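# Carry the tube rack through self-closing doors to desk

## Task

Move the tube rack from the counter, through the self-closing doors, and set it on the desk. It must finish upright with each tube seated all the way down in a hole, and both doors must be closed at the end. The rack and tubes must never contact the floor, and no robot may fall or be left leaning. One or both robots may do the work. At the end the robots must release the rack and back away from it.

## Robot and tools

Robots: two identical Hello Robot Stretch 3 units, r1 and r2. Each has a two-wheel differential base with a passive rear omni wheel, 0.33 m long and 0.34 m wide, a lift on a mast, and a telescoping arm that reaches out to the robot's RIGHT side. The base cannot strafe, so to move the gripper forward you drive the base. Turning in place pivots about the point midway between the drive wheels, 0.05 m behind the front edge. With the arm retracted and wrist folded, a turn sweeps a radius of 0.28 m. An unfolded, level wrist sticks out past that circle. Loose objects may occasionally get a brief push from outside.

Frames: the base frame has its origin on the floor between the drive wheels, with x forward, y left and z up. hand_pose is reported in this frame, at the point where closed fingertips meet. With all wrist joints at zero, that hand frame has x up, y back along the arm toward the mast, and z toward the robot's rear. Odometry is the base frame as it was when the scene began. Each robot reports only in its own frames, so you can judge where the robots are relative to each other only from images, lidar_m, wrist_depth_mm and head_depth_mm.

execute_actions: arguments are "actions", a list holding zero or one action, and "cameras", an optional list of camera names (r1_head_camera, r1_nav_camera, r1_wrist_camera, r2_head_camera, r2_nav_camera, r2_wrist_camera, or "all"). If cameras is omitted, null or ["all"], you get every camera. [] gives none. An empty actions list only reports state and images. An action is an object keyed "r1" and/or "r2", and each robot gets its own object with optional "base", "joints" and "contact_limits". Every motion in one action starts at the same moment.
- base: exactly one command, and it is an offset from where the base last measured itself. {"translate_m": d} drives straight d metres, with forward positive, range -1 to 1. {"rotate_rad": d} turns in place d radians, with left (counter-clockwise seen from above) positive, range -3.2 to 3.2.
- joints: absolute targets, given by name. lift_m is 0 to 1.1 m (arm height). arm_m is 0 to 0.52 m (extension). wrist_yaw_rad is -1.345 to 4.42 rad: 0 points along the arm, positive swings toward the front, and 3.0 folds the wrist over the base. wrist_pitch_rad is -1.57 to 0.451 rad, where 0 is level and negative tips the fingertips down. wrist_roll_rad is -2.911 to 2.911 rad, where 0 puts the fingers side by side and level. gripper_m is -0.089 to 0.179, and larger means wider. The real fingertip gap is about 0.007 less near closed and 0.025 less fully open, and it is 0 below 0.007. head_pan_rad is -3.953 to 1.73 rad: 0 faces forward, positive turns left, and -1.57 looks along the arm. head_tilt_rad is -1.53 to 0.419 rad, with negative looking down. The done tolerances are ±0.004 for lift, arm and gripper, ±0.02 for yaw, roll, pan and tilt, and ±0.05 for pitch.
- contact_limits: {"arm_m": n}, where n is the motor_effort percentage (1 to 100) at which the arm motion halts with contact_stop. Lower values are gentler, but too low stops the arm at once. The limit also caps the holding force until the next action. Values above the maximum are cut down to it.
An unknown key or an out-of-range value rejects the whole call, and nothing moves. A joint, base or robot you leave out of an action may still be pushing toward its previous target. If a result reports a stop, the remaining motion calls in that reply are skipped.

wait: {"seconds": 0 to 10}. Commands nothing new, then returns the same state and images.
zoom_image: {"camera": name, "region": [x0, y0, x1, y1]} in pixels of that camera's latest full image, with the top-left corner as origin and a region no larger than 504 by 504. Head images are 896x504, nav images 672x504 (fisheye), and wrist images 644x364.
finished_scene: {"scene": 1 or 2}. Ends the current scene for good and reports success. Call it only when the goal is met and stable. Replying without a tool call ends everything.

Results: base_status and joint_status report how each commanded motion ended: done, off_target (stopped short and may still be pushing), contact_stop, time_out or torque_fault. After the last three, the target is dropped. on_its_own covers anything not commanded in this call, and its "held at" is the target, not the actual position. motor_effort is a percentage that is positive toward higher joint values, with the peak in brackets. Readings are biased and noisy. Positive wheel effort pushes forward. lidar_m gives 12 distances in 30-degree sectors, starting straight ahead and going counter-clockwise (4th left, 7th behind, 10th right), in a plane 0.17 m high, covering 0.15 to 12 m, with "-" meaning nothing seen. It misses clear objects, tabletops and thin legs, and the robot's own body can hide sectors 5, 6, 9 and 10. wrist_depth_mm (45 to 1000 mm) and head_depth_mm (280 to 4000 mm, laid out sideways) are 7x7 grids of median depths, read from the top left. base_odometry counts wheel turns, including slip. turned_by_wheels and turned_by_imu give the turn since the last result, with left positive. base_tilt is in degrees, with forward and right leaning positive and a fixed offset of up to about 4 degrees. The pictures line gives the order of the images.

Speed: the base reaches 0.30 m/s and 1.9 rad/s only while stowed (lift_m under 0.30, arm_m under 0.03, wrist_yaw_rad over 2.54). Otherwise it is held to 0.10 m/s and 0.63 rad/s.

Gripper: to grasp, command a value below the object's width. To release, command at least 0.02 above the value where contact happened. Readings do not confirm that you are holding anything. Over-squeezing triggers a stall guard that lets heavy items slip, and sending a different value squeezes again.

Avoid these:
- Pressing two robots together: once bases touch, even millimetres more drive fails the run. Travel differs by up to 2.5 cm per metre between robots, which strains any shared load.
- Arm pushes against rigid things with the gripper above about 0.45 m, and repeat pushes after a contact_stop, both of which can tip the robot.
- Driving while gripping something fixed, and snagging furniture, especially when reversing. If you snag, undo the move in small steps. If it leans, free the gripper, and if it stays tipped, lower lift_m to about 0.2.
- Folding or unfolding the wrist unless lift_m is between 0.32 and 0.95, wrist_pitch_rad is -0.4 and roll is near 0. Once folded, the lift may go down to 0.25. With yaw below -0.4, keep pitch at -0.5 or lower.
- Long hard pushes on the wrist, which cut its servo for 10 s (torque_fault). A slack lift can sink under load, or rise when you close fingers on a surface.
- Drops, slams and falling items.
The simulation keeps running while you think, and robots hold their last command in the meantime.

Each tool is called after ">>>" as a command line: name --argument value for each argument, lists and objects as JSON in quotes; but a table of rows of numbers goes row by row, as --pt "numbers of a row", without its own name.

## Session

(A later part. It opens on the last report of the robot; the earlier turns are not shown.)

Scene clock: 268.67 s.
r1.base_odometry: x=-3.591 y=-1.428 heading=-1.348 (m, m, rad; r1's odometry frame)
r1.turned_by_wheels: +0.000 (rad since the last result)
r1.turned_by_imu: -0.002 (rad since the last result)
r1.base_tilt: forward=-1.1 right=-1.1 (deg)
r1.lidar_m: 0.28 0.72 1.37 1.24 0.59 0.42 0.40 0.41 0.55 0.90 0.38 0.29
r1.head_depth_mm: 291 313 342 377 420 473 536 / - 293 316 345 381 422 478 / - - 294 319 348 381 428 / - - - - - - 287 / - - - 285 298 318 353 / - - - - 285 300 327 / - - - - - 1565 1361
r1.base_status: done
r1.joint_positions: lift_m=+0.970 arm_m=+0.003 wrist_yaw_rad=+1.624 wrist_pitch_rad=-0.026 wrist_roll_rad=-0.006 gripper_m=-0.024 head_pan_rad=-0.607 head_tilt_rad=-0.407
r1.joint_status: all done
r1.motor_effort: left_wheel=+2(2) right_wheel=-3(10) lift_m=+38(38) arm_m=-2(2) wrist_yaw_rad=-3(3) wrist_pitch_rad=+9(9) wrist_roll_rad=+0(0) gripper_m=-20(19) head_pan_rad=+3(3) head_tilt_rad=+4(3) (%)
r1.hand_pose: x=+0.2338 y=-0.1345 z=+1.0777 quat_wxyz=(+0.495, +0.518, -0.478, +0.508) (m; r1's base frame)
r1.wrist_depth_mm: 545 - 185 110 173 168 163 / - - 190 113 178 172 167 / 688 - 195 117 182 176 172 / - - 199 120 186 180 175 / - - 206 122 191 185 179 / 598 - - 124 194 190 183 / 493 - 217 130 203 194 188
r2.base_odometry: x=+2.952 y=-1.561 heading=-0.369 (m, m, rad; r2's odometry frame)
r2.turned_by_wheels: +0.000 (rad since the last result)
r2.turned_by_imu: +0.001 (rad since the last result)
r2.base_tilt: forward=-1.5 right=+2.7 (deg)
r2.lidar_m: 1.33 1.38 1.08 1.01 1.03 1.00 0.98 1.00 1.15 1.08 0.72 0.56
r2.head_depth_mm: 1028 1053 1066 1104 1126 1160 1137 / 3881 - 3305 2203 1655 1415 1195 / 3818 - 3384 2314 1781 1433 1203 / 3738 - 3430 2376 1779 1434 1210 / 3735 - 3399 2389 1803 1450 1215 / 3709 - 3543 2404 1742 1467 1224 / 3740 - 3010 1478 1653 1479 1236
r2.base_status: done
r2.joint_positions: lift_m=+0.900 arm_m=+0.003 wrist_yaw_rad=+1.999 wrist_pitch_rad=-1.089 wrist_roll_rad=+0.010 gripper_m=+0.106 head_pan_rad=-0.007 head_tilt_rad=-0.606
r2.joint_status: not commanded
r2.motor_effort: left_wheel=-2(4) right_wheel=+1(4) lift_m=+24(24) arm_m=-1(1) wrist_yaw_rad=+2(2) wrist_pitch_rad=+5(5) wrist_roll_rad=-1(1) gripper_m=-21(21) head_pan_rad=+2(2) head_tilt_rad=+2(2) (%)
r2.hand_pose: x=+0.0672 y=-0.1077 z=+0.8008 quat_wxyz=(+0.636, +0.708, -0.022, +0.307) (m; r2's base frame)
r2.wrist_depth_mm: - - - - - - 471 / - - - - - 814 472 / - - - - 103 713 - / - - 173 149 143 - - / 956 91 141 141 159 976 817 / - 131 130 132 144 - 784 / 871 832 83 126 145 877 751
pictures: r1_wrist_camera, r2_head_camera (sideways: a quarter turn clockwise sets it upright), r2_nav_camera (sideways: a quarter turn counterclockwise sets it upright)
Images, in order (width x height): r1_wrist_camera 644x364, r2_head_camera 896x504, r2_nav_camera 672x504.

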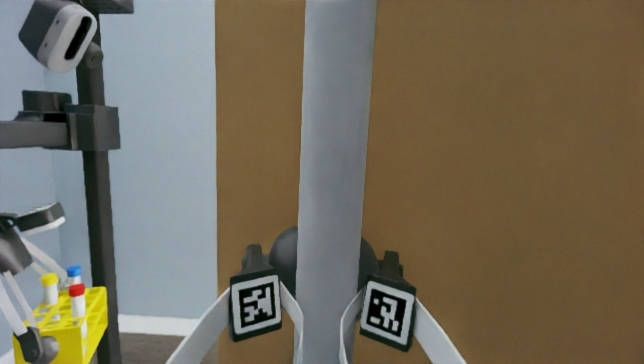

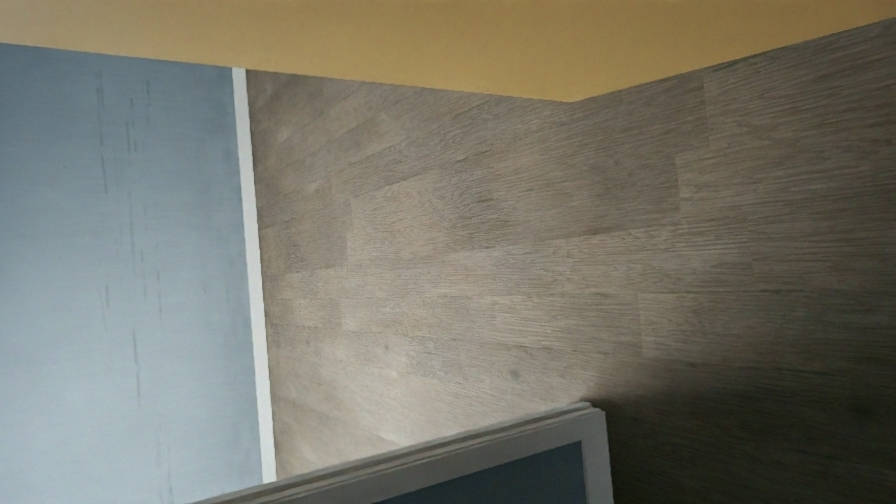

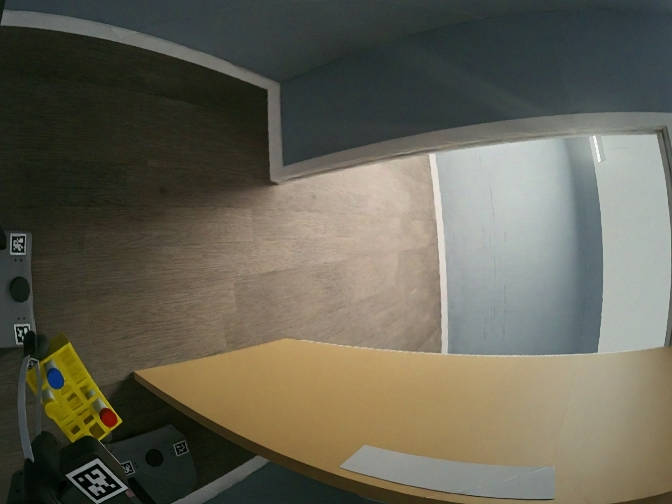

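>>> execute_actions --actions '[{"r2":{"base":{"rotate_rad":0.08}}}]' --cameras '[]'

>>> execute_actions --actions '[{"r2":{"base":{"translate_m":0.5}}}]' --cameras '["r2_nav_camera","r2_head_camera"]'

Scene clock: 269.90 s.
r1.base_odometry: x=-3.591 y=-1.428 heading=-1.348 (m, m, rad; r1's odometry frame)
r1.turned_by_wheels: +0.000 (rad since the last result)
r1.turned_by_imu: +0.000 (rad since the last result)
r1.base_tilt: forward=-1.3 right=-1.1 (deg)
r1.lidar_m: 0.28 0.72 1.38 1.24 0.59 0.42 0.40 0.41 0.55 0.90 0.38 0.29
r1.head_depth_mm: 290 313 343 376 420 473 536 / - 292 316 345 380 422 478 / - - 294 318 348 381 427 / - - - - - - 287 / - - - 285 298 318 354 / - - - - 285 300 326 / - - - - - 1571 1362
r1.base_status: not commanded
r1.joint_positions: lift_m=+0.970 arm_m=+0.003 wrist_yaw_rad=+1.624 wrist_pitch_rad=-0.026 wrist_roll_rad=-0.006 gripper_m=-0.024 head_pan_rad=-0.607 head_tilt_rad=-0.407
r1.joint_status: not commanded
r1.motor_effort: left_wheel=+1(2) right_wheel=-4(4) lift_m=+38(38) arm_m=-2(2) wrist_yaw_rad=-3(3) wrist_pitch_rad=+8(8) wrist_roll_rad=+0(1) gripper_m=-19(20) head_pan_rad=+3(4) head_tilt_rad=+4(4) (%)
r1.hand_pose: x=+0.2338 y=-0.1345 z=+1.0777 quat_wxyz=(+0.495, +0.518, -0.478, +0.508) (m; r1's base frame)
r1.wrist_depth_mm: 549 - 185 110 172 168 163 / 713 - 190 113 178 172 167 / 688 - 194 117 182 176 171 / - - 200 120 187 180 175 / 748 - 205 121 191 185 179 / 578 - - 124 194 189 183 / 499 - 217 130 203 194 187
r2.base_odometry: x=+2.952 y=-1.561 heading=-0.289 (m, m, rad; r2's odometry frame)
r2.turned_by_wheels: +0.080 (rad since the last result)
r2.turned_by_imu: +0.081 (rad since the last result)
r2.base_tilt: forward=-1.5 right=+2.6 (deg)
r2.lidar_m: 4.58 1.38 1.05 1.01 1.05 0.99 0.98 1.01 1.12 0.75 0.72 0.56
r2.head_depth_mm: 3754 - 3052 1433 1424 1342 1181 / 3727 - 3303 2302 1756 1429 1203 / 3749 - 3384 2302 1783 1432 1208 / 3728 - 3387 2374 1784 1443 1217 / 3788 - 3527 2400 1797 1438 1219 / 3783 - 3367 1584 1713 1460 1229 / 3679 1213 1336 1508 1704 1472 1234
r2.base_status: done
r2.joint_positions: lift_m=+0.900 arm_m=+0.003 wrist_yaw_rad=+1.999 wrist_pitch_rad=-1.089 wrist_roll_rad=+0.010 gripper_m=+0.106 head_pan_rad=-0.007 head_tilt_rad=-0.606
r2.joint_status: not commanded
r2.motor_effort: left_wheel=-2(8) right_wheel=+1(3) lift_m=+24(24) arm_m=-3(1) wrist_yaw_rad=+2(2) wrist_pitch_rad=+5(5) wrist_roll_rad=-1(1) gripper_m=-21(22) head_pan_rad=+2(2) head_tilt_rad=+3(3) (%)
r2.hand_pose: x=+0.0672 y=-0.1077 z=+0.8008 quat_wxyz=(+0.636, +0.708, -0.022, +0.307) (m; r2's base frame)
r2.wrist_depth_mm: - - - - - - 579 / - - - - - - 488 / - - - - 103 784 530 / - - 171 148 143 894 - / - 91 140 141 159 961 795 / - 131 130 133 144 - 798 / 884 857 83 127 145 875 748
pictures: none
No camera images: the call's "cameras" was empty. Leave "cameras" out to get every camera's image.

Scene clock: 275.90 s.
r1.base_odometry: x=-3.591 y=-1.428 heading=-1.348 (m, m, rad; r1's odometry frame)
r1.turned_by_wheels: +0.000 (rad since the last result)
r1.turned_by_imu: -0.002 (rad since the last result)
r1.base_tilt: forward=-1.2 right=-1.1 (deg)
r1.lidar_m: 0.28 1.74 1.38 1.24 0.59 0.42 0.40 0.41 0.55 0.90 0.38 0.29
r1.head_depth_mm: 291 313 342 377 420 472 536 / - 292 316 345 381 423 478 / - - 294 318 348 381 427 / - - - - - - 288 / - - - 285 298 318 353 / - - - - 285 300 327 / - - - - - 1570 1010
r1.base_status: not commanded
r1.joint_positions: lift_m=+0.970 arm_m=+0.003 wrist_yaw_rad=+1.624 wrist_pitch_rad=-0.026 wrist_roll_rad=-0.006 gripper_m=-0.024 head_pan_rad=-0.607 head_tilt_rad=-0.407
r1.joint_status: not commanded
r1.motor_effort: left_wheel=+2(1) right_wheel=-4(3) lift_m=+38(38) arm_m=-2(2) wrist_yaw_rad=-3(3) wrist_pitch_rad=+9(9) wrist_roll_rad=+0(0) gripper_m=-20(20) head_pan_rad=+2(3) head_tilt_rad=+3(4) (%)
r1.hand_pose: x=+0.2338 y=-0.1345 z=+1.0777 quat_wxyz=(+0.495, +0.518, -0.478, +0.508) (m; r1's base frame)
r1.wrist_depth_mm: - - 185 110 173 168 163 / - - 190 113 178 172 167 / - - 195 117 182 176 171 / - - 199 120 186 180 175 / - - 206 122 191 184 179 / - - - 124 194 189 184 / - - 217 130 202 195 188
r2.base_odometry: x=+3.431 y=-1.703 heading=-0.289 (m, m, rad; r2's odometry frame)
r2.turned_by_wheels: +0.000 (rad since the last result)
r2.turned_by_imu: +0.001 (rad since the last result)
r2.base_tilt: forward=-1.6 right=+2.6 (deg)
r2.lidar_m: 4.09 0.92 1.05 1.01 1.05 1.44 1.48 1.48 0.67 0.38 0.40 0.59
r2.head_depth_mm: 3334 3772 3273 2266 1754 1406 1191 / 3351 3621 3292 2291 1773 1426 1195 / 3330 3648 3363 2307 1776 1433 1200 / 3388 3718 3403 2351 1785 1450 1214 / 3467 3731 3456 2367 1806 1455 1217 / 3376 3687 3526 2426 1822 1388 1225 / 3399 3703 3615 2205 1091 1260 1241
r2.base_status: done
r2.joint_positions: lift_m=+0.900 arm_m=+0.003 wrist_yaw_rad=+1.999 wrist_pitch_rad=-1.089 wrist_roll_rad=+0.010 gripper_m=+0.106 head_pan_rad=-0.007 head_tilt_rad=-0.606
r2.joint_status: not commanded
r2.motor_effort: left_wheel=-3(2) right_wheel=+1(5) lift_m=+24(24) arm_m=-1(1) wrist_yaw_rad=+1(1) wrist_pitch_rad=+5(5) wrist_roll_rad=-1(1) gripper_m=-21(21) head_pan_rad=+2(2) head_tilt_rad=+3(2) (%)
r2.hand_pose: x=+0.0672 y=-0.1077 z=+0.8008 quat_wxyz=(+0.636, +0.708, -0.022, +0.307) (m; r2's base frame)
r2.wrist_depth_mm: - - - - - - 706 / - - - - - - 584 / - - - - 103 935 500 / - - 171 149 143 758 446 / 967 91 139 142 160 571 396 / - 132 131 132 145 - 352 / 852 856 83 127 145 430 306
pictures: r2_head_camera (sideways: a quarter turn clockwise sets it upright), r2_nav_camera (sideways: a quarter turn counterclockwise sets it upright)
Images, in order (width x height): r2_head_camera 896x504, r2_nav_camera 672x504.

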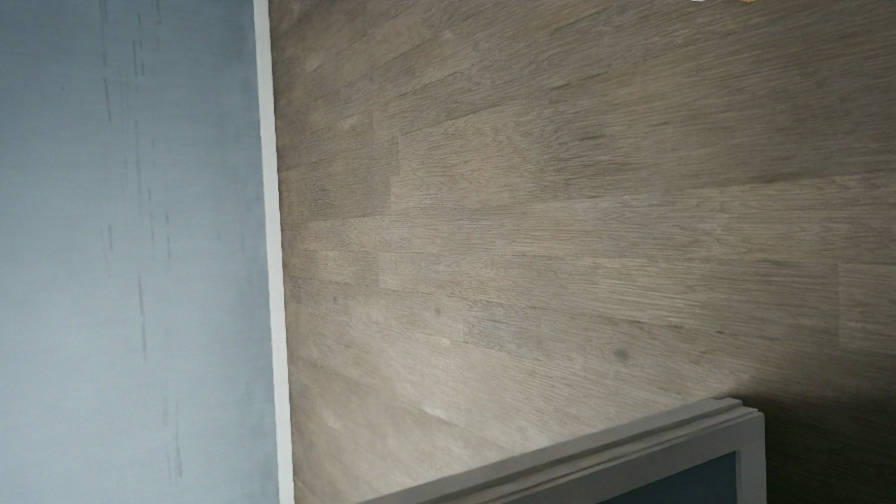

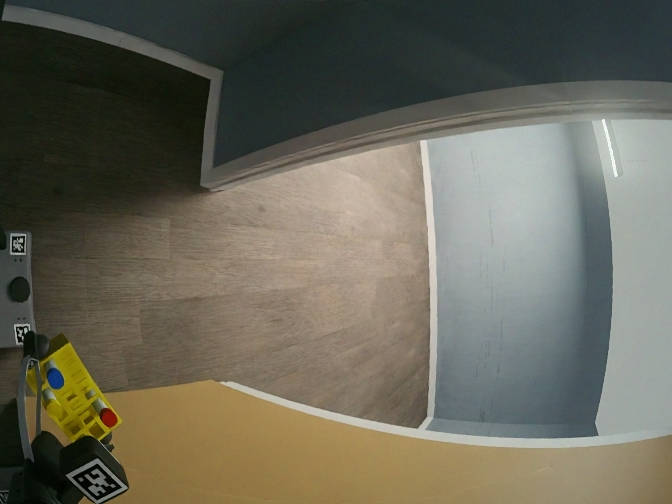

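>>> execute_actions --actions '[{"r2":{"base":{"translate_m":1.0},"joints":{"head_pan_rad":0.9,"head_tilt_rad":-0.4}}}]' --cameras '["r2_nav_camera","r2_head_camera"]'

Scene clock: 287.13 s.
r1.base_odometry: x=-3.591 y=-1.428 heading=-1.348 (m, m, rad; r1's odometry frame)
r1.turned_by_wheels: +0.000 (rad since the last result)
r1.turned_by_imu: -0.003 (rad since the last result)
r1.base_tilt: forward=-1.2 right=-1.1 (deg)
r1.lidar_m: 0.28 1.74 1.38 1.24 0.59 0.42 0.40 0.41 0.55 0.90 0.38 0.29
r1.head_depth_mm: 291 313 342 377 419 473 536 / - 292 316 345 380 422 478 / - - 294 318 348 381 427 / - - - - - - 288 / - - - 285 298 318 353 / - - - - 285 300 327 / - - - - - 1566 1358
r1.base_status: not commanded
r1.joint_positions: lift_m=+0.970 arm_m=+0.003 wrist_yaw_rad=+1.624 wrist_pitch_rad=-0.026 wrist_roll_rad=-0.006 gripper_m=-0.024 head_pan_rad=-0.607 head_tilt_rad=-0.407
r1.joint_status: not commanded
r1.motor_effort: left_wheel=+2(2) right_wheel=-4(4) lift_m=+38(38) arm_m=-2(2) wrist_yaw_rad=-3(3) wrist_pitch_rad=+9(9) wrist_roll_rad=+0(0) gripper_m=-20(20) head_pan_rad=+3(4) head_tilt_rad=+4(4) (%)
r1.hand_pose: x=+0.2338 y=-0.1345 z=+1.0777 quat_wxyz=(+0.495, +0.518, -0.478, +0.508) (m; r1's base frame)
r1.wrist_depth_mm: - - 184 110 173 169 164 / - - 190 113 177 172 167 / - - 194 117 181 176 171 / - - 199 120 186 181 175 / - - 205 122 191 185 179 / - - - 124 193 190 184 / - - 218 130 204 194 188
r2.base_odometry: x=+4.390 y=-1.989 heading=-0.289 (m, m, rad; r2's odometry frame)
r2.turned_by_wheels: +0.000 (rad since the last result)
r2.turned_by_imu: +0.002 (rad since the last result)
r2.base_tilt: forward=-1.5 right=+2.7 (deg)
r2.lidar_m: 3.09 3.20 2.27 0.43 0.43 1.44 2.44 0.61 0.49 0.49 2.20 3.00
r2.head_depth_mm: 3029 3229 3377 3293 2231 1675 1359 / 3226 3448 3712 3363 2230 1683 1358 / 3057 3239 3466 3413 2287 1705 1365 / 2818 3028 3076 3217 2306 1713 1380 / 2642 2781 2919 3013 2320 1720 1382 / 2442 2549 2639 2877 2372 1744 1405 / 2263 2389 2432 2626 2301 1766 1404
r2.base_status: done
r2.joint_positions: lift_m=+0.900 arm_m=+0.003 wrist_yaw_rad=+1.999 wrist_pitch_rad=-1.089 wrist_roll_rad=+0.010 gripper_m=+0.106 head_pan_rad=+0.893 head_tilt_rad=-0.409
r2.joint_status: all done
r2.motor_effort: left_wheel=-2(2) right_wheel=+2(5) lift_m=+24(25) arm_m=-2(1) wrist_yaw_rad=+2(2) wrist_pitch_rad=+5(5) wrist_roll_rad=-1(1) gripper_m=-21(21) head_pan_rad=+2(33) head_tilt_rad=+4(13) (%)
r2.hand_pose: x=+0.0672 y=-0.1077 z=+0.8008 quat_wxyz=(+0.636, +0.708, -0.022, +0.307) (m; r2's base frame)
r2.wrist_depth_mm: - - - - - - - / - - - - - - - / - - - - 103 - - / - - 172 149 143 - - / 645 91 140 141 159 - - / - 131 131 133 145 - 930 / 864 877 83 128 146 882 892
pictures: r2_head_camera (sideways: a quarter turn clockwise sets it upright), r2_nav_camera (sideways: a quarter turn counterclockwise sets it upright)
Images, in order (width x height): r2_head_camera 896x504, r2_nav_camera 672x504.

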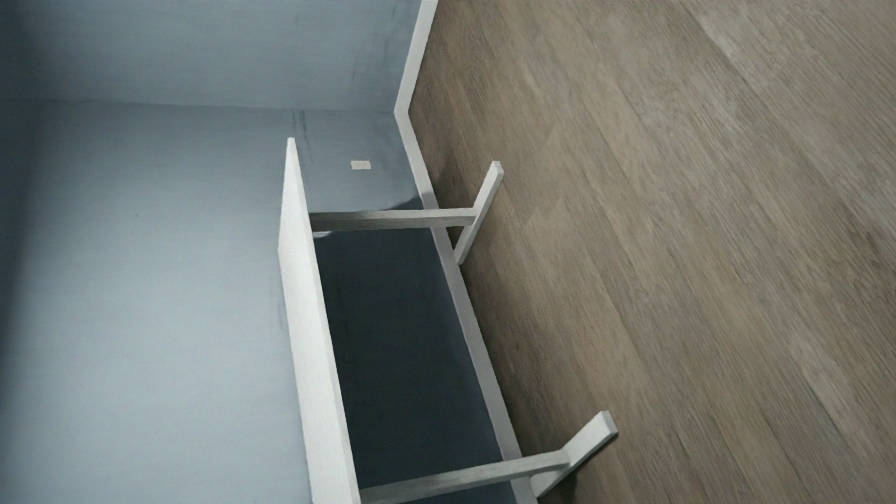

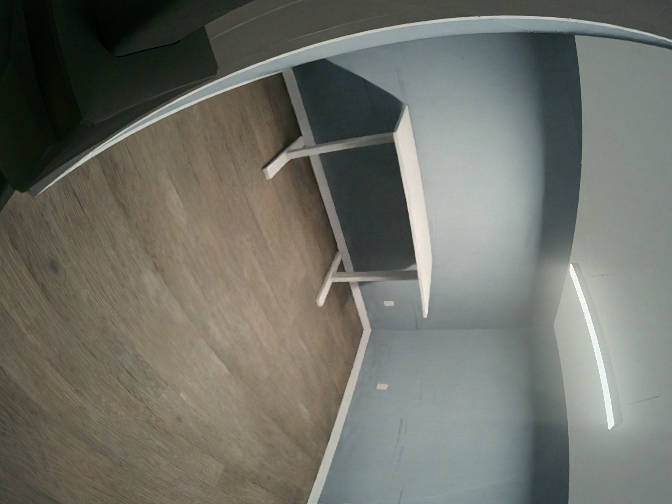

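>>> execute_actions --actions '[{"r2":{"base":{"translate_m":0.4},"joints":{"lift_m":1.08,"head_pan_rad":1.0}},"r1":{"base":{"translate_m":0.2},"joints":{"wrist_yaw_rad":1.58}}}]' --cameras '["r1_wrist_camera"]'

>>> execute_actions --actions '[{"r2":{"base":{"rotate_rad":1.155},"joints":{"head_pan_rad":0.3}},"r1":{"base":{"translate_m":0.1},"joints":{"wrist_yaw_rad":1.45}}}]' --cameras '["r1_wrist_camera","r2_head_camera"]'

Scene clock: 293.50 s.
r1.base_odometry: x=-3.547 y=-1.623 heading=-1.348 (m, m, rad; r1's odometry frame)
r1.turned_by_wheels: +0.000 (rad since the last result)
r1.turned_by_imu: +0.000 (rad since the last result)
r1.base_tilt: forward=-1.2 right=-1.1 (deg)
r1.lidar_m: 1.49 1.54 1.38 1.23 0.89 0.63 0.60 0.62 0.83 0.59 0.35 0.31
r1.head_depth_mm: - 285 304 332 366 406 461 / - - 294 320 350 383 432 / - - - 310 340 - 306 / - - - 296 320 342 389 / - - - 288 309 337 373 / - - - 285 307 1610 1351 / 1267 1333 1431 1513 1620 1674 1395
r1.base_status: done
r1.joint_positions: lift_m=+0.970 arm_m=+0.003 wrist_yaw_rad=+1.535 wrist_pitch_rad=-0.026 wrist_roll_rad=-0.006 gripper_m=-0.024 head_pan_rad=-0.607 head_tilt_rad=-0.407
r1.joint_status: wrist_yaw_rad off_target (ended at +1.535, target +1.580)
r1.on_its_own: wrist_yaw_rad is held at +1.536, not at your +1.580, by its stall guard, which is not easing now
r1.motor_effort: left_wheel=+0(7) right_wheel=-2(4) lift_m=+38(38) arm_m=+0(2) wrist_yaw_rad=+1(23) wrist_pitch_rad=+8(9) wrist_roll_rad=+0(0) gripper_m=-20(21) head_pan_rad=+3(3) head_tilt_rad=+3(5) (%)
r1.hand_pose: x=+0.2340 y=-0.1572 z=+1.0776 quat_wxyz=(+0.517, +0.496, -0.501, +0.486) (m; r1's base frame)
r1.wrist_depth_mm: - - - 111 169 160 150 / - - - 113 173 163 153 / - - - 117 178 166 156 / - - - 121 181 170 159 / - - - 123 186 173 162 / - - - 126 187 177 166 / - - - 130 197 181 169
r2.base_odometry: x=+4.773 y=-2.103 heading=-0.290 (m, m, rad; r2's odometry frame)
r2.turned_by_wheels: +0.000 (rad since the last result)
r2.turned_by_imu: +0.001 (rad since the last result)
r2.base_tilt: forward=-1.5 right=+2.6 (deg)
r2.lidar_m: 2.69 2.79 2.61 1.77 0.63 0.62 1.11 0.70 0.67 1.80 2.20 2.79
r2.head_depth_mm: 2891 3049 3195 3203 2226 1682 1348 / 2946 3166 3428 3336 2257 1671 1362 / 2760 2924 3101 3305 2265 1697 1369 / 2632 2751 2826 3041 2304 1714 1371 / 2474 2616 2699 2957 2335 1722 1377 / 2348 2489 2548 2777 2346 1727 1404 / 2205 2343 2384 2627 2384 1765 1396
r2.base_status: done
r2.joint_positions: lift_m=+1.079 arm_m=+0.003 wrist_yaw_rad=+1.999 wrist_pitch_rad=-1.089 wrist_roll_rad=+0.010 gripper_m=+0.106 head_pan_rad=+0.993 head_tilt_rad=-0.409
r2.joint_status: all done
r2.motor_effort: left_wheel=-2(5) right_wheel=+1(4) lift_m=+47(52) arm_m=-2(1) wrist_yaw_rad=+1(2) wrist_pitch_rad=+5(5) wrist_roll_rad=-1(1) gripper_m=-21(22) head_pan_rad=+2(12) head_tilt_rad=+3(3) (%)
r2.hand_pose: x=+0.0672 y=-0.1077 z=+0.9798 quat_wxyz=(+0.636, +0.708, -0.022, +0.307) (m; r2's base frame)
r2.wrist_depth_mm: - - - - - - - / - - - - - - - / - - - - 102 - - / - - 172 149 143 - - / - 91 140 141 160 - - / - 131 130 132 144 - - / 991 - 83 127 145 - -
pictures: r1_wrist_camera
Images, in order (width x height): r1_wrist_camera 644x364.

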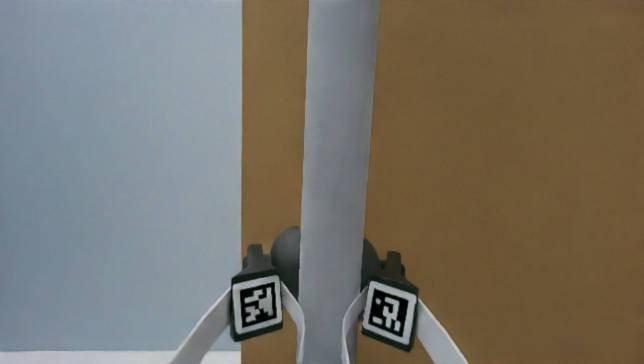

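Scene clock: 296.27 s.
r1.base_odometry: x=-3.525 y=-1.721 heading=-1.348 (m, m, rad; r1's odometry frame)
r1.turned_by_wheels: +0.000 (rad since the last result)
r1.turned_by_imu: +0.000 (rad since the last result)
r1.base_tilt: forward=-1.2 right=-1.0 (deg)
r1.lidar_m: 1.39 1.43 1.38 1.25 1.03 0.73 0.70 0.72 0.96 0.52 0.35 0.32
r1.head_depth_mm: - 282 297 323 355 391 438 / - - 297 318 351 371 424 / - - 287 307 336 293 370 / - - 284 302 329 362 402 / - - 283 298 333 1603 1342 / 1259 1337 1430 1517 1638 1666 1390 / 1194 1260 1334 1416 1506 1593 1400
r1.base_status: done
r1.joint_positions: lift_m=+0.970 arm_m=+0.003 wrist_yaw_rad=+1.426 wrist_pitch_rad=-0.026 wrist_roll_rad=-0.006 gripper_m=-0.024 head_pan_rad=-0.607 head_tilt_rad=-0.407
r1.joint_status: wrist_yaw_rad off_target (ended at +1.426, target +1.450)
r1.on_its_own: wrist_yaw_rad is at rest, and its effort (+19) is outside its rest range (-12 to +12)
r1.motor_effort: left_wheel=-1(10) right_wheel=-1(5) lift_m=+38(38) arm_m=+1(1) wrist_yaw_rad=+19(34) wrist_pitch_rad=+8(9) wrist_roll_rad=+0(0) gripper_m=-19(22) head_pan_rad=+4(3) head_tilt_rad=+4(4) (%)
r1.hand_pose: x=+0.2315 y=-0.1848 z=+1.0777 quat_wxyz=(+0.543, +0.468, -0.527, +0.457) (m; r1's base frame)
r1.wrist_depth_mm: - - - 109 166 157 148 / - - - 111 169 160 150 / - - - 113 173 164 154 / - - - 116 178 167 156 / - - - 119 182 170 159 / - - - 121 183 174 163 / - - - 128 195 178 166
r2.base_odometry: x=+4.773 y=-2.103 heading=+0.865 (m, m, rad; r2's odometry frame)
r2.turned_by_wheels: +1.155 (rad since the last result)
r2.turned_by_imu: +1.171 (rad since the last result)
r2.base_tilt: forward=-1.5 right=+2.7 (deg)
r2.lidar_m: 2.62 1.27 0.62 0.67 0.90 0.67 0.74 2.12 2.27 2.72 2.69 2.89
r2.head_depth_mm: 2263 2421 2530 2808 2242 1685 1349 / 2241 2392 2542 2791 2251 1694 1371 / 2260 2391 2533 2755 2279 1701 1365 / 2220 2383 2459 2725 2299 1710 1374 / 2205 2353 2514 2705 2358 1736 1388 / 2180 2287 2422 2563 2142 1743 1393 / 1886 1767 1660 1566 1494 1419 1304
r2.base_status: done
r2.joint_positions: lift_m=+1.079 arm_m=+0.003 wrist_yaw_rad=+1.999 wrist_pitch_rad=-1.089 wrist_roll_rad=+0.010 gripper_m=+0.106 head_pan_rad=+0.307 head_tilt_rad=-0.409
r2.joint_status: all done
r2.motor_effort: left_wheel=-2(6) right_wheel=+2(3) lift_m=+47(46) arm_m=-2(2) wrist_yaw_rad=+1(2) wrist_pitch_rad=+5(5) wrist_roll_rad=-1(1) gripper_m=-21(22) head_pan_rad=-3(29) head_tilt_rad=+4(4) (%)
r2.hand_pose: x=+0.0672 y=-0.1077 z=+0.9798 quat_wxyz=(+0.636, +0.708, -0.022, +0.307) (m; r2's base frame)
r2.wrist_depth_mm: 693 - - - - - - / 736 - - - - - - / - - - - 103 - - / - - 171 149 143 - - / - 91 140 141 159 - - / - 131 130 132 145 - - / - - 83 127 145 - -
pictures: r1_wrist_camera, r2_head_camera (sideways: a quarter turn clockwise sets it upright)
Images, in order (width x height): r1_wrist_camera 644x364, r2_head_camera 896x504.

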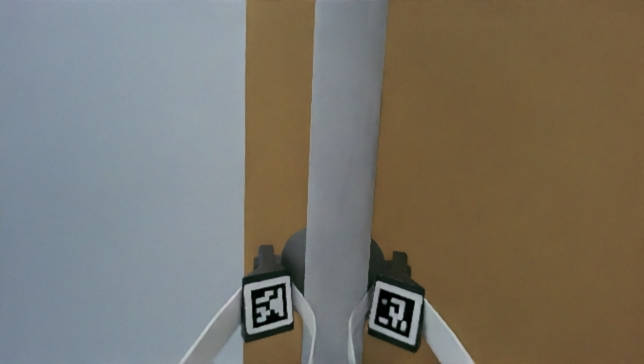

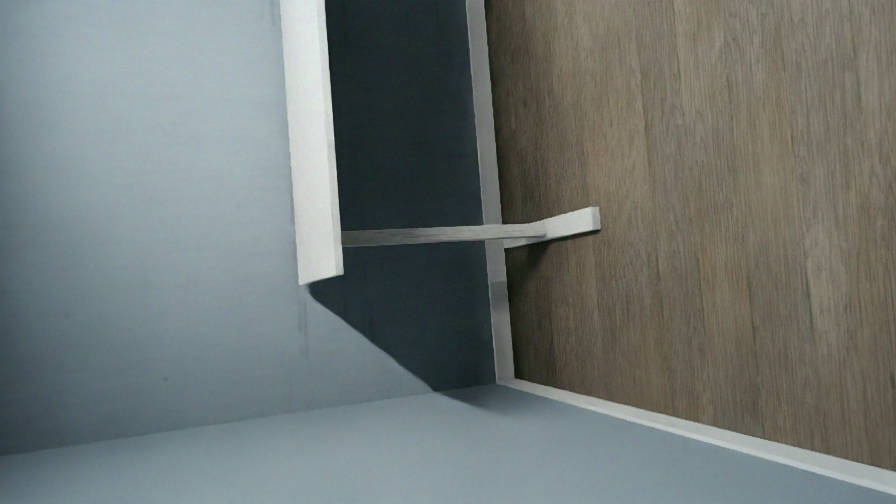

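>>> execute_actions --actions '[{"r2":{"base":{"translate_m":0.47},"joints":{"wrist_yaw_rad":1.3,"lift_m":1.1,"head_pan_rad":0.4}},"r1":{"base":{"translate_m":0.08},"joints":{"wrist_yaw_rad":1.3}}}]' --cameras '[]'

>>> execute_actions --actions '[{"r2":{"base":{"translate_m":0.47},"joints":{"wrist_yaw_rad":0.6}},"r1":{"base":{"translate_m":0.08},"joints":{"wrist_yaw_rad":1.13}}}]' --cameras '["r1_wrist_camera","r2_head_camera"]'

Scene clock: 302.87 s.
r1.base_odometry: x=-3.507 y=-1.799 heading=-1.348 (m, m, rad; r1's odometry frame)
r1.turned_by_wheels: +0.000 (rad since the last result)
r1.turned_by_imu: -0.001 (rad since the last result)
r1.base_tilt: forward=-1.2 right=-1.0 (deg)
r1.lidar_m: 1.31 1.35 1.38 1.26 1.14 0.82 0.78 0.80 1.02 0.49 0.35 0.34
r1.head_depth_mm: - - - 326 356 383 436 / - - 295 320 348 294 356 / - - 293 318 347 387 425 / - - 293 322 354 397 1306 / 1268 1352 1444 1543 1659 1690 1386 / 1193 1261 1347 1425 1531 1610 1393 / 1129 1183 1255 1335 1424 1515 1400
r1.base_status: done
r1.joint_positions: lift_m=+0.970 arm_m=+0.003 wrist_yaw_rad=+1.284 wrist_pitch_rad=-0.026 wrist_roll_rad=-0.006 gripper_m=-0.024 head_pan_rad=-0.607 head_tilt_rad=-0.407
r1.joint_status: all done
r1.on_its_own: wrist_yaw_rad is at rest, and its effort (+13) is outside its rest range (-12 to +12)
r1.motor_effort: left_wheel=-2(9) right_wheel=+0(6) lift_m=+38(38) arm_m=+1(1) wrist_yaw_rad=+13(40) wrist_pitch_rad=+9(9) wrist_roll_rad=+0(0) gripper_m=-19(21) head_pan_rad=+3(4) head_tilt_rad=+4(4) (%)
r1.hand_pose: x=+0.2237 y=-0.2202 z=+1.0776 quat_wxyz=(+0.574, +0.430, -0.559, +0.417) (m; r1's base frame)
r1.wrist_depth_mm: 958 - - 108 166 159 151 / - - - 110 170 162 153 / - - - 112 174 166 157 / - - - 115 180 169 160 / - - - 118 183 173 164 / - - - 121 185 177 167 / - - - 129 195 181 170
r2.base_odometry: x=+5.078 y=-1.745 heading=+0.865 (m, m, rad; r2's odometry frame)
r2.turned_by_wheels: +0.000 (rad since the last result)
r2.turned_by_imu: +0.001 (rad since the last result)
r2.base_tilt: forward=-1.6 right=+2.6 (deg)
r2.lidar_m: 2.15 1.75 0.83 0.66 0.64 1.16 1.13 2.54 2.74 2.54 2.50 2.68
r2.head_depth_mm: 1850 1958 2052 2314 2242 1669 1343 / 1859 1986 2060 2277 2245 1705 1356 / 1855 1977 1919 2297 2288 1710 1363 / 1854 1977 1987 2240 2173 1699 1377 / 1848 1988 2131 2299 2312 1738 1377 / 1857 1991 2094 2232 2206 1759 1395 / 1832 1811 1751 1730 1669 1604 1401
r2.base_status: done
r2.joint_positions: lift_m=+1.099 arm_m=+0.003 wrist_yaw_rad=+1.302 wrist_pitch_rad=-1.089 wrist_roll_rad=+0.010 gripper_m=+0.106 head_pan_rad=+0.393 head_tilt_rad=-0.409
r2.joint_status: all done
r2.motor_effort: left_wheel=-3(3) right_wheel=+1(4) lift_m=+46(50) arm_m=-1(3) wrist_yaw_rad=-1(2) wrist_pitch_rad=+5(5) wrist_roll_rad=-1(1) gripper_m=-21(21) head_pan_rad=+3(12) head_tilt_rad=+4(4) (%)
r2.hand_pose: x=+0.0723 y=-0.1740 z=+0.9998 quat_wxyz=(+0.702, +0.658, -0.262, +0.071) (m; r2's base frame)
r2.wrist_depth_mm: - - - - - - - / - - - - - - - / - - - - 103 - - / - - 172 148 143 - - / - 91 140 141 159 - - / - - 130 133 145 - - / - - 83 126 146 - -
pictures: none
No camera images: the call's "cameras" was empty. Leave "cameras" out to get every camera's image.

Scene clock: 309.13 s.
r1.base_odometry: x=-3.490 y=-1.877 heading=-1.348 (m, m, rad; r1's odometry frame)
r1.turned_by_wheels: +0.000 (rad since the last result)
r1.turned_by_imu: -0.001 (rad since the last result)
r1.base_tilt: forward=-1.3 right=-1.0 (deg)
r1.lidar_m: 1.23 1.27 1.39 1.28 1.26 0.90 0.86 0.88 1.00 0.47 0.36 0.35
r1.head_depth_mm: - 288 303 329 350 306 370 / - 286 303 329 359 399 441 / 1263 799 310 337 369 408 455 / 1274 1363 1452 1573 1707 1708 1375 / 1191 1265 1349 1444 1554 1624 1388 / 1120 1184 1251 1347 1445 1537 1388 / 1053 1111 1177 1247 1333 1423 1392
r1.base_status: done
r1.joint_positions: lift_m=+0.970 arm_m=+0.003 wrist_yaw_rad=+1.117 wrist_pitch_rad=-0.026 wrist_roll_rad=-0.006 gripper_m=-0.024 head_pan_rad=-0.607 head_tilt_rad=-0.407
r1.joint_status: all done
r1.motor_effort: left_wheel=+0(9) right_wheel=+0(7) lift_m=+38(38) arm_m=+2(1) wrist_yaw_rad=+10(49) wrist_pitch_rad=+9(9) wrist_roll_rad=+0(0) gripper_m=-18(24) head_pan_rad=+3(3) head_tilt_rad=+3(3) (%)
r1.hand_pose: x=+0.2083 y=-0.2598 z=+1.0776 quat_wxyz=(+0.607, +0.382, -0.593, +0.368) (m; r1's base frame)
r1.wrist_depth_mm: 854 943 184 107 169 163 157 / 858 935 189 109 172 166 161 / 882 - 193 112 176 170 163 / 915 - 199 115 182 174 168 / 911 - 205 118 186 179 172 / 956 - - 120 188 184 176 / - - 217 126 198 188 180
r2.base_odometry: x=+5.383 y=-1.388 heading=+0.865 (m, m, rad; r2's odometry frame)
r2.turned_by_wheels: +0.000 (rad since the last result)
r2.turned_by_imu: +0.001 (rad since the last result)
r2.base_tilt: forward=-1.5 right=+2.7 (deg)
r2.lidar_m: 1.70 1.33 1.07 0.85 0.84 0.90 1.59 2.97 2.97 2.35 2.31 1.71
r2.head_depth_mm: 1490 1586 1641 1842 1959 1672 1344 / 1487 1594 1655 1847 1957 1680 1358 / 1465 1584 1666 1192 2011 1693 1358 / 1484 1598 1660 1231 2010 1717 1371 / 1486 1594 1668 1244 1960 1676 1373 / 1487 1597 1703 1802 2016 1739 1387 / 1484 1612 1707 1861 1984 1776 1394
r2.base_status: done
r2.joint_positions: lift_m=+1.099 arm_m=+0.003 wrist_yaw_rad=+0.602 wrist_pitch_rad=-1.089 wrist_roll_rad=+0.010 gripper_m=+0.106 head_pan_rad=+0.393 head_tilt_rad=-0.409
r2.joint_status: all done
r2.motor_effort: left_wheel=-3(3) right_wheel=+1(4) lift_m=+46(46) arm_m=-2(1) wrist_yaw_rad=-2(1) wrist_pitch_rad=+5(5) wrist_roll_rad=-1(1) gripper_m=-21(21) head_pan_rad=+2(3) head_tilt_rad=+3(4) (%)
r2.hand_pose: x=+0.0335 y=-0.2282 z=+0.9998 quat_wxyz=(+0.684, +0.528, -0.472, -0.174) (m; r2's base frame)
r2.wrist_depth_mm: - - - - - - - / - - - - - - - / - - - - 103 - - / - - 172 148 143 - - / - 91 140 141 159 - - / - 131 130 132 144 - - / - - 83 127 146 - -
pictures: r1_wrist_camera, r2_head_camera (sideways: a quarter turn clockwise sets it upright)
Images, in order (width x height): r1_wrist_camera 644x364, r2_head_camera 896x504.

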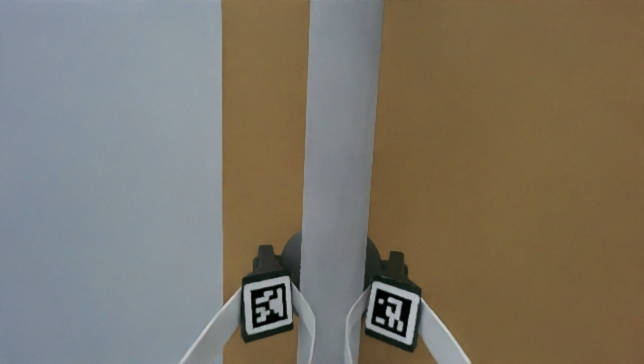

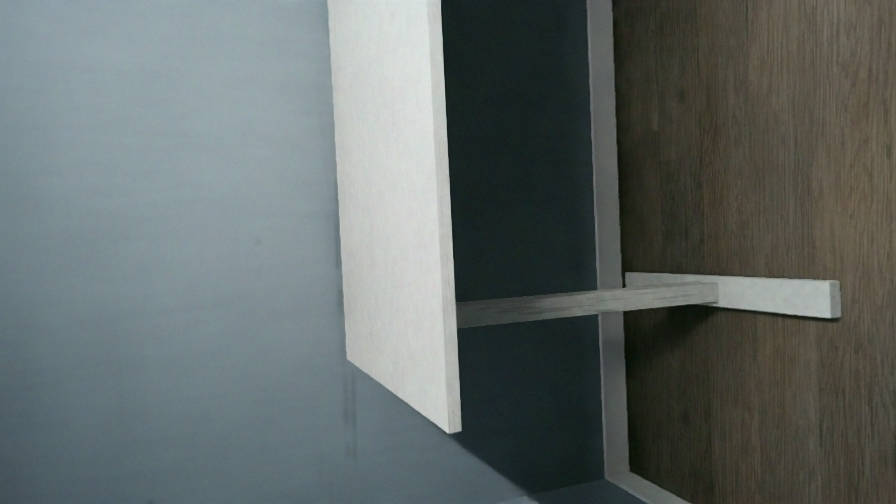

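>>> execute_actions --actions '[{"r2":{"base":{"translate_m":0.47},"joints":{"wrist_yaw_rad":0.0}},"r1":{"base":{"translate_m":0.07},"joints":{"wrist_yaw_rad":0.92}}}]' --cameras '[]'

>>> execute_actions --actions '[{"r2":{"base":{"rotate_rad":1.945},"joints":{"head_pan_rad":-1.57,"head_tilt_rad":-0.6}},"r1":{"base":{"translate_m":0.07},"joints":{"wrist_yaw_rad":0.72}}}]' --cameras '["r1_wrist_camera","r2_head_camera","r2_wrist_camera","r2_nav_camera"]'

Scene clock: 316.23 s.
r1.base_odometry: x=-3.474 y=-1.945 heading=-1.348 (m, m, rad; r1's odometry frame)
r1.turned_by_wheels: +0.000 (rad since the last result)
r1.turned_by_imu: -0.001 (rad since the last result)
r1.base_tilt: forward=-1.2 right=-1.1 (deg)
r1.lidar_m: 1.16 1.20 1.38 1.33 1.30 0.97 0.93 0.96 0.92 0.46 0.37 0.39
r1.head_depth_mm: - 288 309 334 364 400 445 / 1102 1162 1233 364 378 418 456 / 1222 1299 1396 1510 1645 1658 1376 / 1198 1279 1372 1476 1603 1650 1372 / 1124 1189 1270 1355 1470 1563 1385 / 1054 1113 1184 1264 1356 1454 1390 / 992 1045 1109 1177 1254 1340 1373
r1.base_status: done
r1.joint_positions: lift_m=+0.970 arm_m=+0.003 wrist_yaw_rad=+0.933 wrist_pitch_rad=-0.026 wrist_roll_rad=-0.006 gripper_m=-0.024 head_pan_rad=-0.607 head_tilt_rad=-0.407
r1.joint_status: all done
r1.motor_effort: left_wheel=+2(9) right_wheel=-5(10) lift_m=+38(38) arm_m=+4(3) wrist_yaw_rad=-9(61) wrist_pitch_rad=+8(9) wrist_roll_rad=+0(1) gripper_m=-19(25) head_pan_rad=+3(3) head_tilt_rad=+3(3) (%)
r1.hand_pose: x=+0.1838 y=-0.3000 z=+1.0776 quat_wxyz=(+0.638, +0.325, -0.625, +0.310) (m; r1's base frame)
r1.wrist_depth_mm: 807 897 177 107 173 171 169 / 814 934 182 109 176 175 173 / 831 948 186 112 181 179 177 / 852 979 191 115 186 184 181 / 868 - 196 118 191 189 187 / 871 - 202 121 196 194 191 / 898 - 208 126 204 199 197
r2.base_odometry: x=+5.688 y=-1.030 heading=+0.865 (m, m, rad; r2's odometry frame)
r2.turned_by_wheels: +0.000 (rad since the last result)
r2.turned_by_imu: +0.001 (rad since the last result)
r2.base_tilt: forward=-1.5 right=+2.6 (deg)
r2.lidar_m: 1.37 0.96 0.96 1.04 1.03 1.10 2.06 3.40 2.73 2.15 2.12 1.24
r2.head_depth_mm: 1111 1202 1262 908 669 1606 1346 / 1126 1190 1276 923 674 1601 1360 / 1115 1196 1285 939 650 1614 1366 / 1120 1199 1289 954 659 1605 1374 / 1124 1202 1288 967 666 1624 1377 / 1125 1209 1290 982 675 1597 1235 / 1122 1207 1289 1000 682 1624 1404
r2.base_status: done
r2.joint_positions: lift_m=+1.099 arm_m=+0.003 wrist_yaw_rad=+0.002 wrist_pitch_rad=-1.089 wrist_roll_rad=+0.010 gripper_m=+0.106 head_pan_rad=+0.393 head_tilt_rad=-0.409
r2.joint_status: all done
r2.motor_effort: left_wheel=-3(2) right_wheel=+2(4) lift_m=+46(46) arm_m=-2(1) wrist_yaw_rad=-2(1) wrist_pitch_rad=+5(5) wrist_roll_rad=-1(1) gripper_m=-21(21) head_pan_rad=+3(2) head_tilt_rad=+4(3) (%)
r2.hand_pose: x=-0.0215 y=-0.2452 z=+0.9998 quat_wxyz=(+0.602, +0.365, -0.607, -0.368) (m; r2's base frame)
r2.wrist_depth_mm: - - - - - - - / - - - - - - - / - - - - 104 - - / - - 172 149 144 - - / - 91 140 141 159 - - / - 131 130 133 144 - - / - - 83 126 137 - -
pictures: none
No camera images: the call's "cameras" was empty. Leave "cameras" out to get every camera's image.

Scene clock: 320.27 s.
r1.base_odometry: x=-3.458 y=-2.013 heading=-1.347 (m, m, rad; r1's odometry frame)
r1.turned_by_wheels: +0.000 (rad since the last result)
r1.turned_by_imu: +0.000 (rad since the last result)
r1.base_tilt: forward=-1.2 right=-1.0 (deg)
r1.lidar_m: 1.10 1.13 1.35 1.33 1.36 1.05 1.00 1.03 0.83 0.44 0.38 1.14
r1.head_depth_mm: 989 1045 1105 1170 392 417 454 / 1093 1159 1240 1328 1432 1527 1368 / 1184 1271 1362 1480 1604 1668 1372 / 1126 1196 1285 1384 1496 1593 1377 / 1046 1113 1191 1278 1377 1490 1384 / 985 1042 1107 1184 1270 1366 1386 / 932 982 1038 1102 1174 1262 1319
r1.base_status: done
r1.joint_positions: lift_m=+0.970 arm_m=+0.003 wrist_yaw_rad=+0.743 wrist_pitch_rad=-0.026 wrist_roll_rad=-0.006 gripper_m=-0.024 head_pan_rad=-0.607 head_tilt_rad=-0.407
r1.joint_status: wrist_yaw_rad off_target (ended at +0.743, target +0.720)
r1.on_its_own: wrist_yaw_rad is at rest, and its effort (-17) is outside its rest range (-12 to +12)
r1.motor_effort: left_wheel=+2(13) right_wheel=-6(13) lift_m=+38(38) arm_m=+3(5) wrist_yaw_rad=-17(74) wrist_pitch_rad=+9(9) wrist_roll_rad=+0(0) gripper_m=-19(26) head_pan_rad=+3(3) head_tilt_rad=+4(3) (%)
r1.hand_pose: x=+0.1514 y=-0.3360 z=+1.0775 quat_wxyz=(+0.664, +0.265, -0.653, +0.248) (m; r1's base frame)
r1.wrist_depth_mm: 775 883 172 108 179 183 186 / 782 904 176 111 183 188 191 / 803 920 180 114 188 192 197 / 804 934 185 117 193 198 202 / 824 - 190 120 199 204 209 / 853 - 194 121 206 210 215 / 851 - 202 127 212 216 222
r2.base_odometry: x=+5.688 y=-1.030 heading=+2.810 (m, m, rad; r2's odometry frame)
r2.turned_by_wheels: +1.945 (rad since the last result)
r2.turned_by_imu: +1.973 (rad since the last result)
r2.base_tilt: forward=-1.5 right=+2.6 (deg)
r2.lidar_m: 1.02 1.05 2.03 3.39 3.10 2.22 2.12 2.00 1.24 1.35 0.95 1.07
r2.head_depth_mm: - - - - - - 1130 / - - - - - - 1138 / 1108 1222 1006 - - - 319 / 1107 1219 954 673 1694 304 320 / 1110 1227 978 683 1702 1536 1224 / 1108 1219 992 690 1636 1362 1207 / 1105 1217 1010 699 1717 1492 1251
r2.base_status: done
r2.joint_positions: lift_m=+1.099 arm_m=+0.003 wrist_yaw_rad=+0.001 wrist_pitch_rad=-1.089 wrist_roll_rad=+0.010 gripper_m=+0.106 head_pan_rad=-1.563 head_tilt_rad=-0.593
r2.joint_status: all done
r2.motor_effort: left_wheel=-1(5) right_wheel=+0(3) lift_m=+46(46) arm_m=-1(1) wrist_yaw_rad=+0(0) wrist_pitch_rad=+5(5) wrist_roll_rad=-1(1) gripper_m=-21(21) head_pan_rad=-3(33) head_tilt_rad=-1(14) (%)
r2.hand_pose: x=-0.0215 y=-0.2452 z=+0.9998 quat_wxyz=(+0.602, +0.365, -0.607, -0.368) (m; r2's base frame)
r2.wrist_depth_mm: - - - - - - - / - - - - - - - / - - - - 103 - - / - - 172 148 143 - - / - 91 140 141 159 - - / - 132 131 132 144 - - / - - 83 126 136 - -
pictures: r1_wrist_camera, r2_head_camera (sideways: a quarter turn clockwise sets it upright), r2_nav_camera (sideways: a quarter turn counterclockwise sets it upright), r2_wrist_camera
Images, in order (width x height): r1_wrist_camera 644x364, r2_head_camera 896x504, r2_nav_camera 672x504, r2_wrist_camera 644x364.

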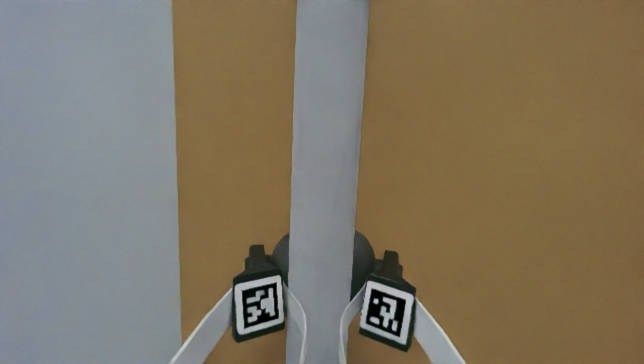

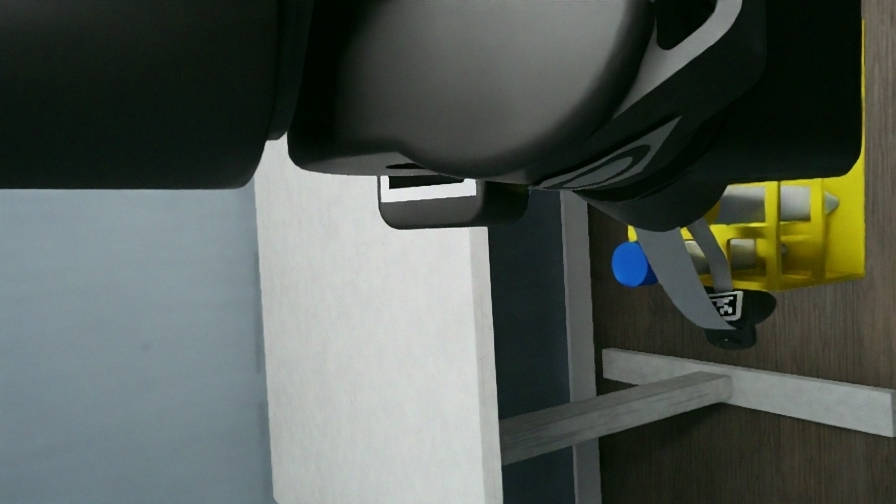

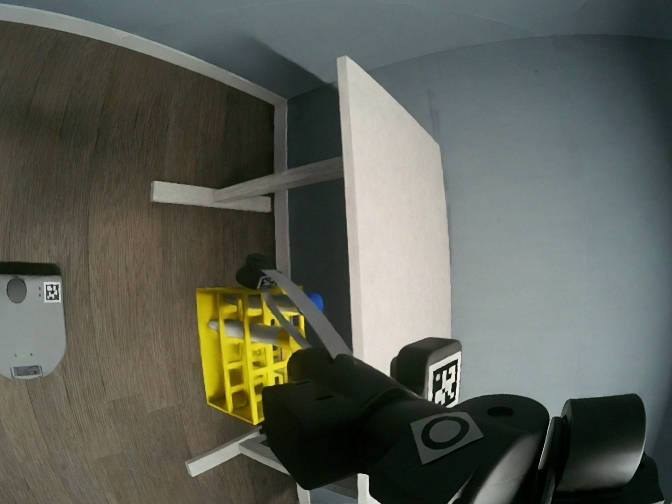

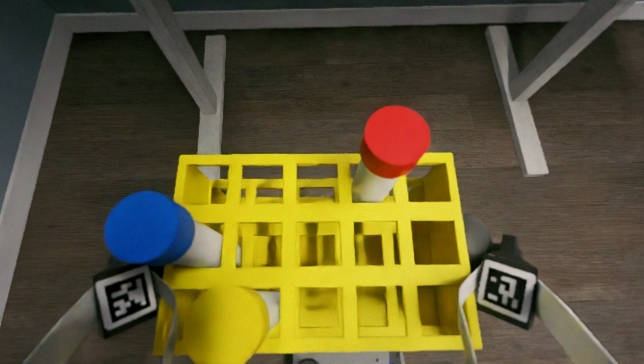

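>>> zoom_image --camera "r2_head_camera" --region '[590, 150, 896, 360]'

>>> execute_actions --actions '[{"r2":{"joints":{"wrist_pitch_rad":-0.75,"arm_m":0.1,"head_pan_rad":-1.3}},"r1":{"base":{"translate_m":0.06},"joints":{"wrist_yaw_rad":0.58}}}]' --cameras '["r2_head_camera","r2_wrist_camera","r2_nav_camera"]'

Region (590, 150, 896, 360) of r2_head_camera's 896x504 image, scaled by 1.647, with more detail than that image has; it fills the top 346 rows of this view, and the rest is white.

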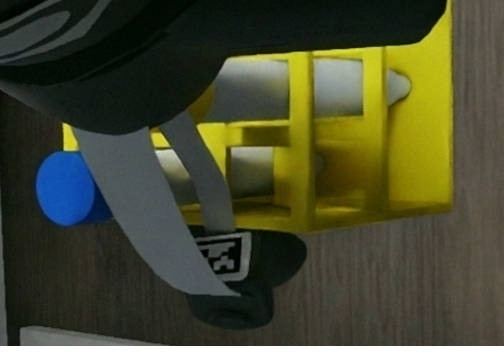

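Scene clock: 322.77 s.
r1.base_odometry: x=-3.445 y=-2.072 heading=-1.347 (m, m, rad; r1's odometry frame)
r1.turned_by_wheels: +0.000 (rad since the last result)
r1.turned_by_imu: +0.000 (rad since the last result)
r1.base_tilt: forward=-1.2 right=-1.0 (deg)
r1.lidar_m: 1.03 1.07 1.33 1.33 1.37 1.11 1.06 1.09 0.77 0.44 0.39 1.08
r1.head_depth_mm: 985 1046 1106 1178 1253 1343 1334 / 1091 1160 1238 1320 1428 1524 1369 / 1136 1222 1305 1423 1548 1642 1381 / 1061 1134 1211 1312 1422 1544 1381 / 991 1053 1122 1206 1296 1402 1378 / 930 984 1048 1117 1198 1292 1346 / 876 925 980 1040 1110 1193 1273
r1.base_status: done
r1.joint_positions: lift_m=+0.970 arm_m=+0.003 wrist_yaw_rad=+0.585 wrist_pitch_rad=-0.027 wrist_roll_rad=-0.006 gripper_m=-0.024 head_pan_rad=-0.607 head_tilt_rad=-0.407
r1.joint_status: all done
r1.motor_effort: left_wheel=+1(11) right_wheel=-2(11) lift_m=+38(38) arm_m=+2(3) wrist_yaw_rad=-4(64) wrist_pitch_rad=+9(9) wrist_roll_rad=+0(0) gripper_m=-19(24) head_pan_rad=+3(3) head_tilt_rad=+3(3) (%)
r1.hand_pose: x=+0.1197 y=-0.3609 z=+1.0774 quat_wxyz=(+0.682, +0.213, -0.672, +0.195) (m; r1's base frame)
r1.wrist_depth_mm: 763 891 167 108 184 195 207 / 779 879 172 111 190 200 212 / 777 906 176 114 195 207 219 / 816 932 180 117 200 212 226 / 836 943 185 120 208 220 234 / 838 - 188 122 216 227 243 / 857 - 198 129 222 236 251
r2.base_odometry: x=+5.688 y=-1.030 heading=+2.810 (m, m, rad; r2's odometry frame)
r2.turned_by_wheels: +0.000 (rad since the last result)
r2.turned_by_imu: +0.000 (rad since the last result)
r2.base_tilt: forward=-1.5 right=+2.7 (deg)
r2.lidar_m: 1.02 1.05 2.01 3.40 3.13 2.23 2.12 2.00 1.24 1.36 0.95 1.07
r2.head_depth_mm: 1068 1162 850 - 1016 1427 1186 / 1091 1197 921 401 1619 1437 1204 / 1115 1235 934 699 1694 1441 1210 / 1145 1263 950 709 1702 1412 1221 / 1169 1299 970 717 1729 1461 1198 / 1202 1329 991 765 1839 1480 1238 / 1234 1368 1534 781 1721 1487 1247
r2.base_status: not commanded
r2.joint_positions: lift_m=+1.099 arm_m=+0.100 wrist_yaw_rad=+0.001 wrist_pitch_rad=-0.773 wrist_roll_rad=+0.010 gripper_m=+0.106 head_pan_rad=-1.307 head_tilt_rad=-0.593
r2.joint_status: all done
r2.motor_effort: left_wheel=-2(2) right_wheel=+1(0) lift_m=+46(46) arm_m=+3(2) wrist_yaw_rad=+0(2) wrist_pitch_rad=+13(13) wrist_roll_rad=-1(1) gripper_m=-22(21) head_pan_rad=+2(17) head_tilt_rad=-2(2) (%)
r2.hand_pose: x=-0.0215 y=-0.4112 z=+1.0419 quat_wxyz=(+0.652, +0.266, -0.658, -0.268) (m; r2's base frame)
r2.wrist_depth_mm: 463 459 470 463 471 470 473 / 388 389 392 397 396 401 401 / 345 339 339 343 103 344 350 / - 332 172 149 143 - - / - 91 140 140 159 - - / - 130 130 133 144 - - / - - 83 127 145 - -
pictures: r2_head_camera (sideways: a quarter turn clockwise sets it upright), r2_nav_camera (sideways: a quarter turn counterclockwise sets it upright), r2_wrist_camera
Images, in order (width x height): r2_head_camera 896x504, r2_nav_camera 672x504, r2_wrist_camera 644x364.

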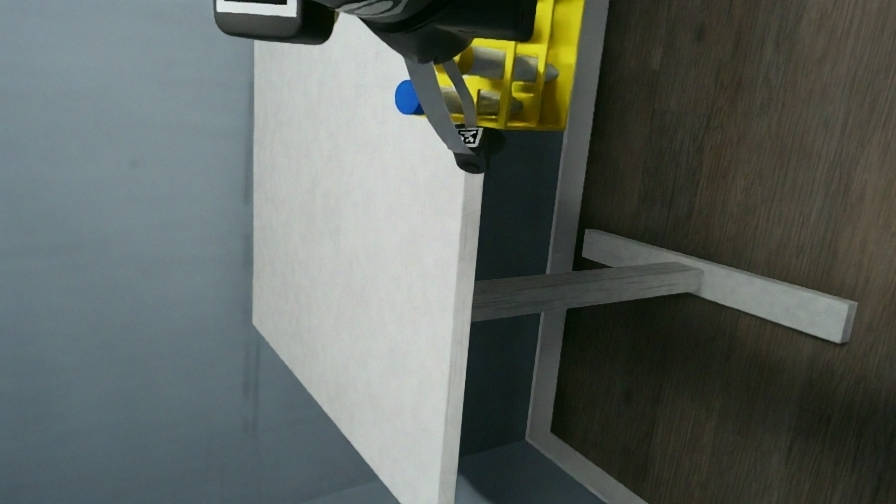

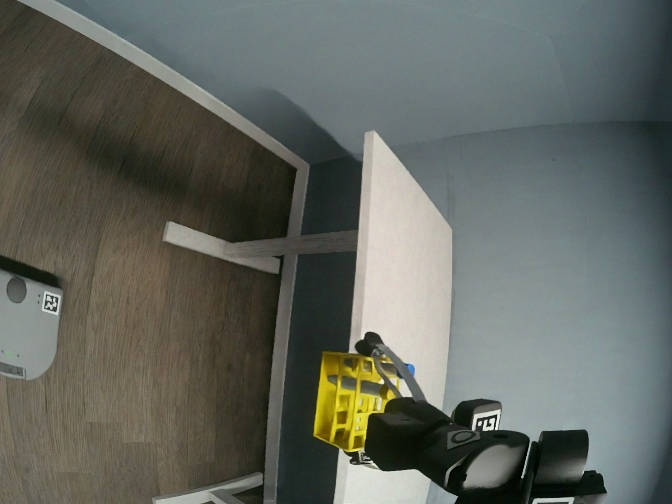

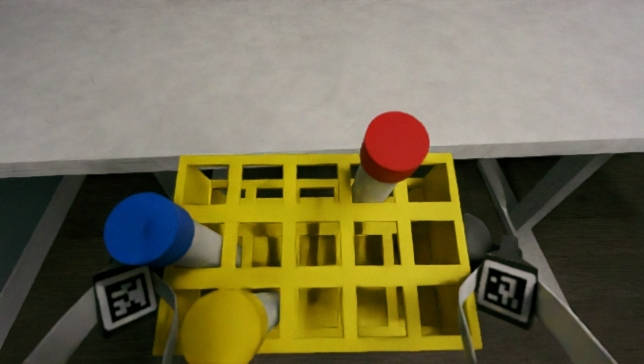

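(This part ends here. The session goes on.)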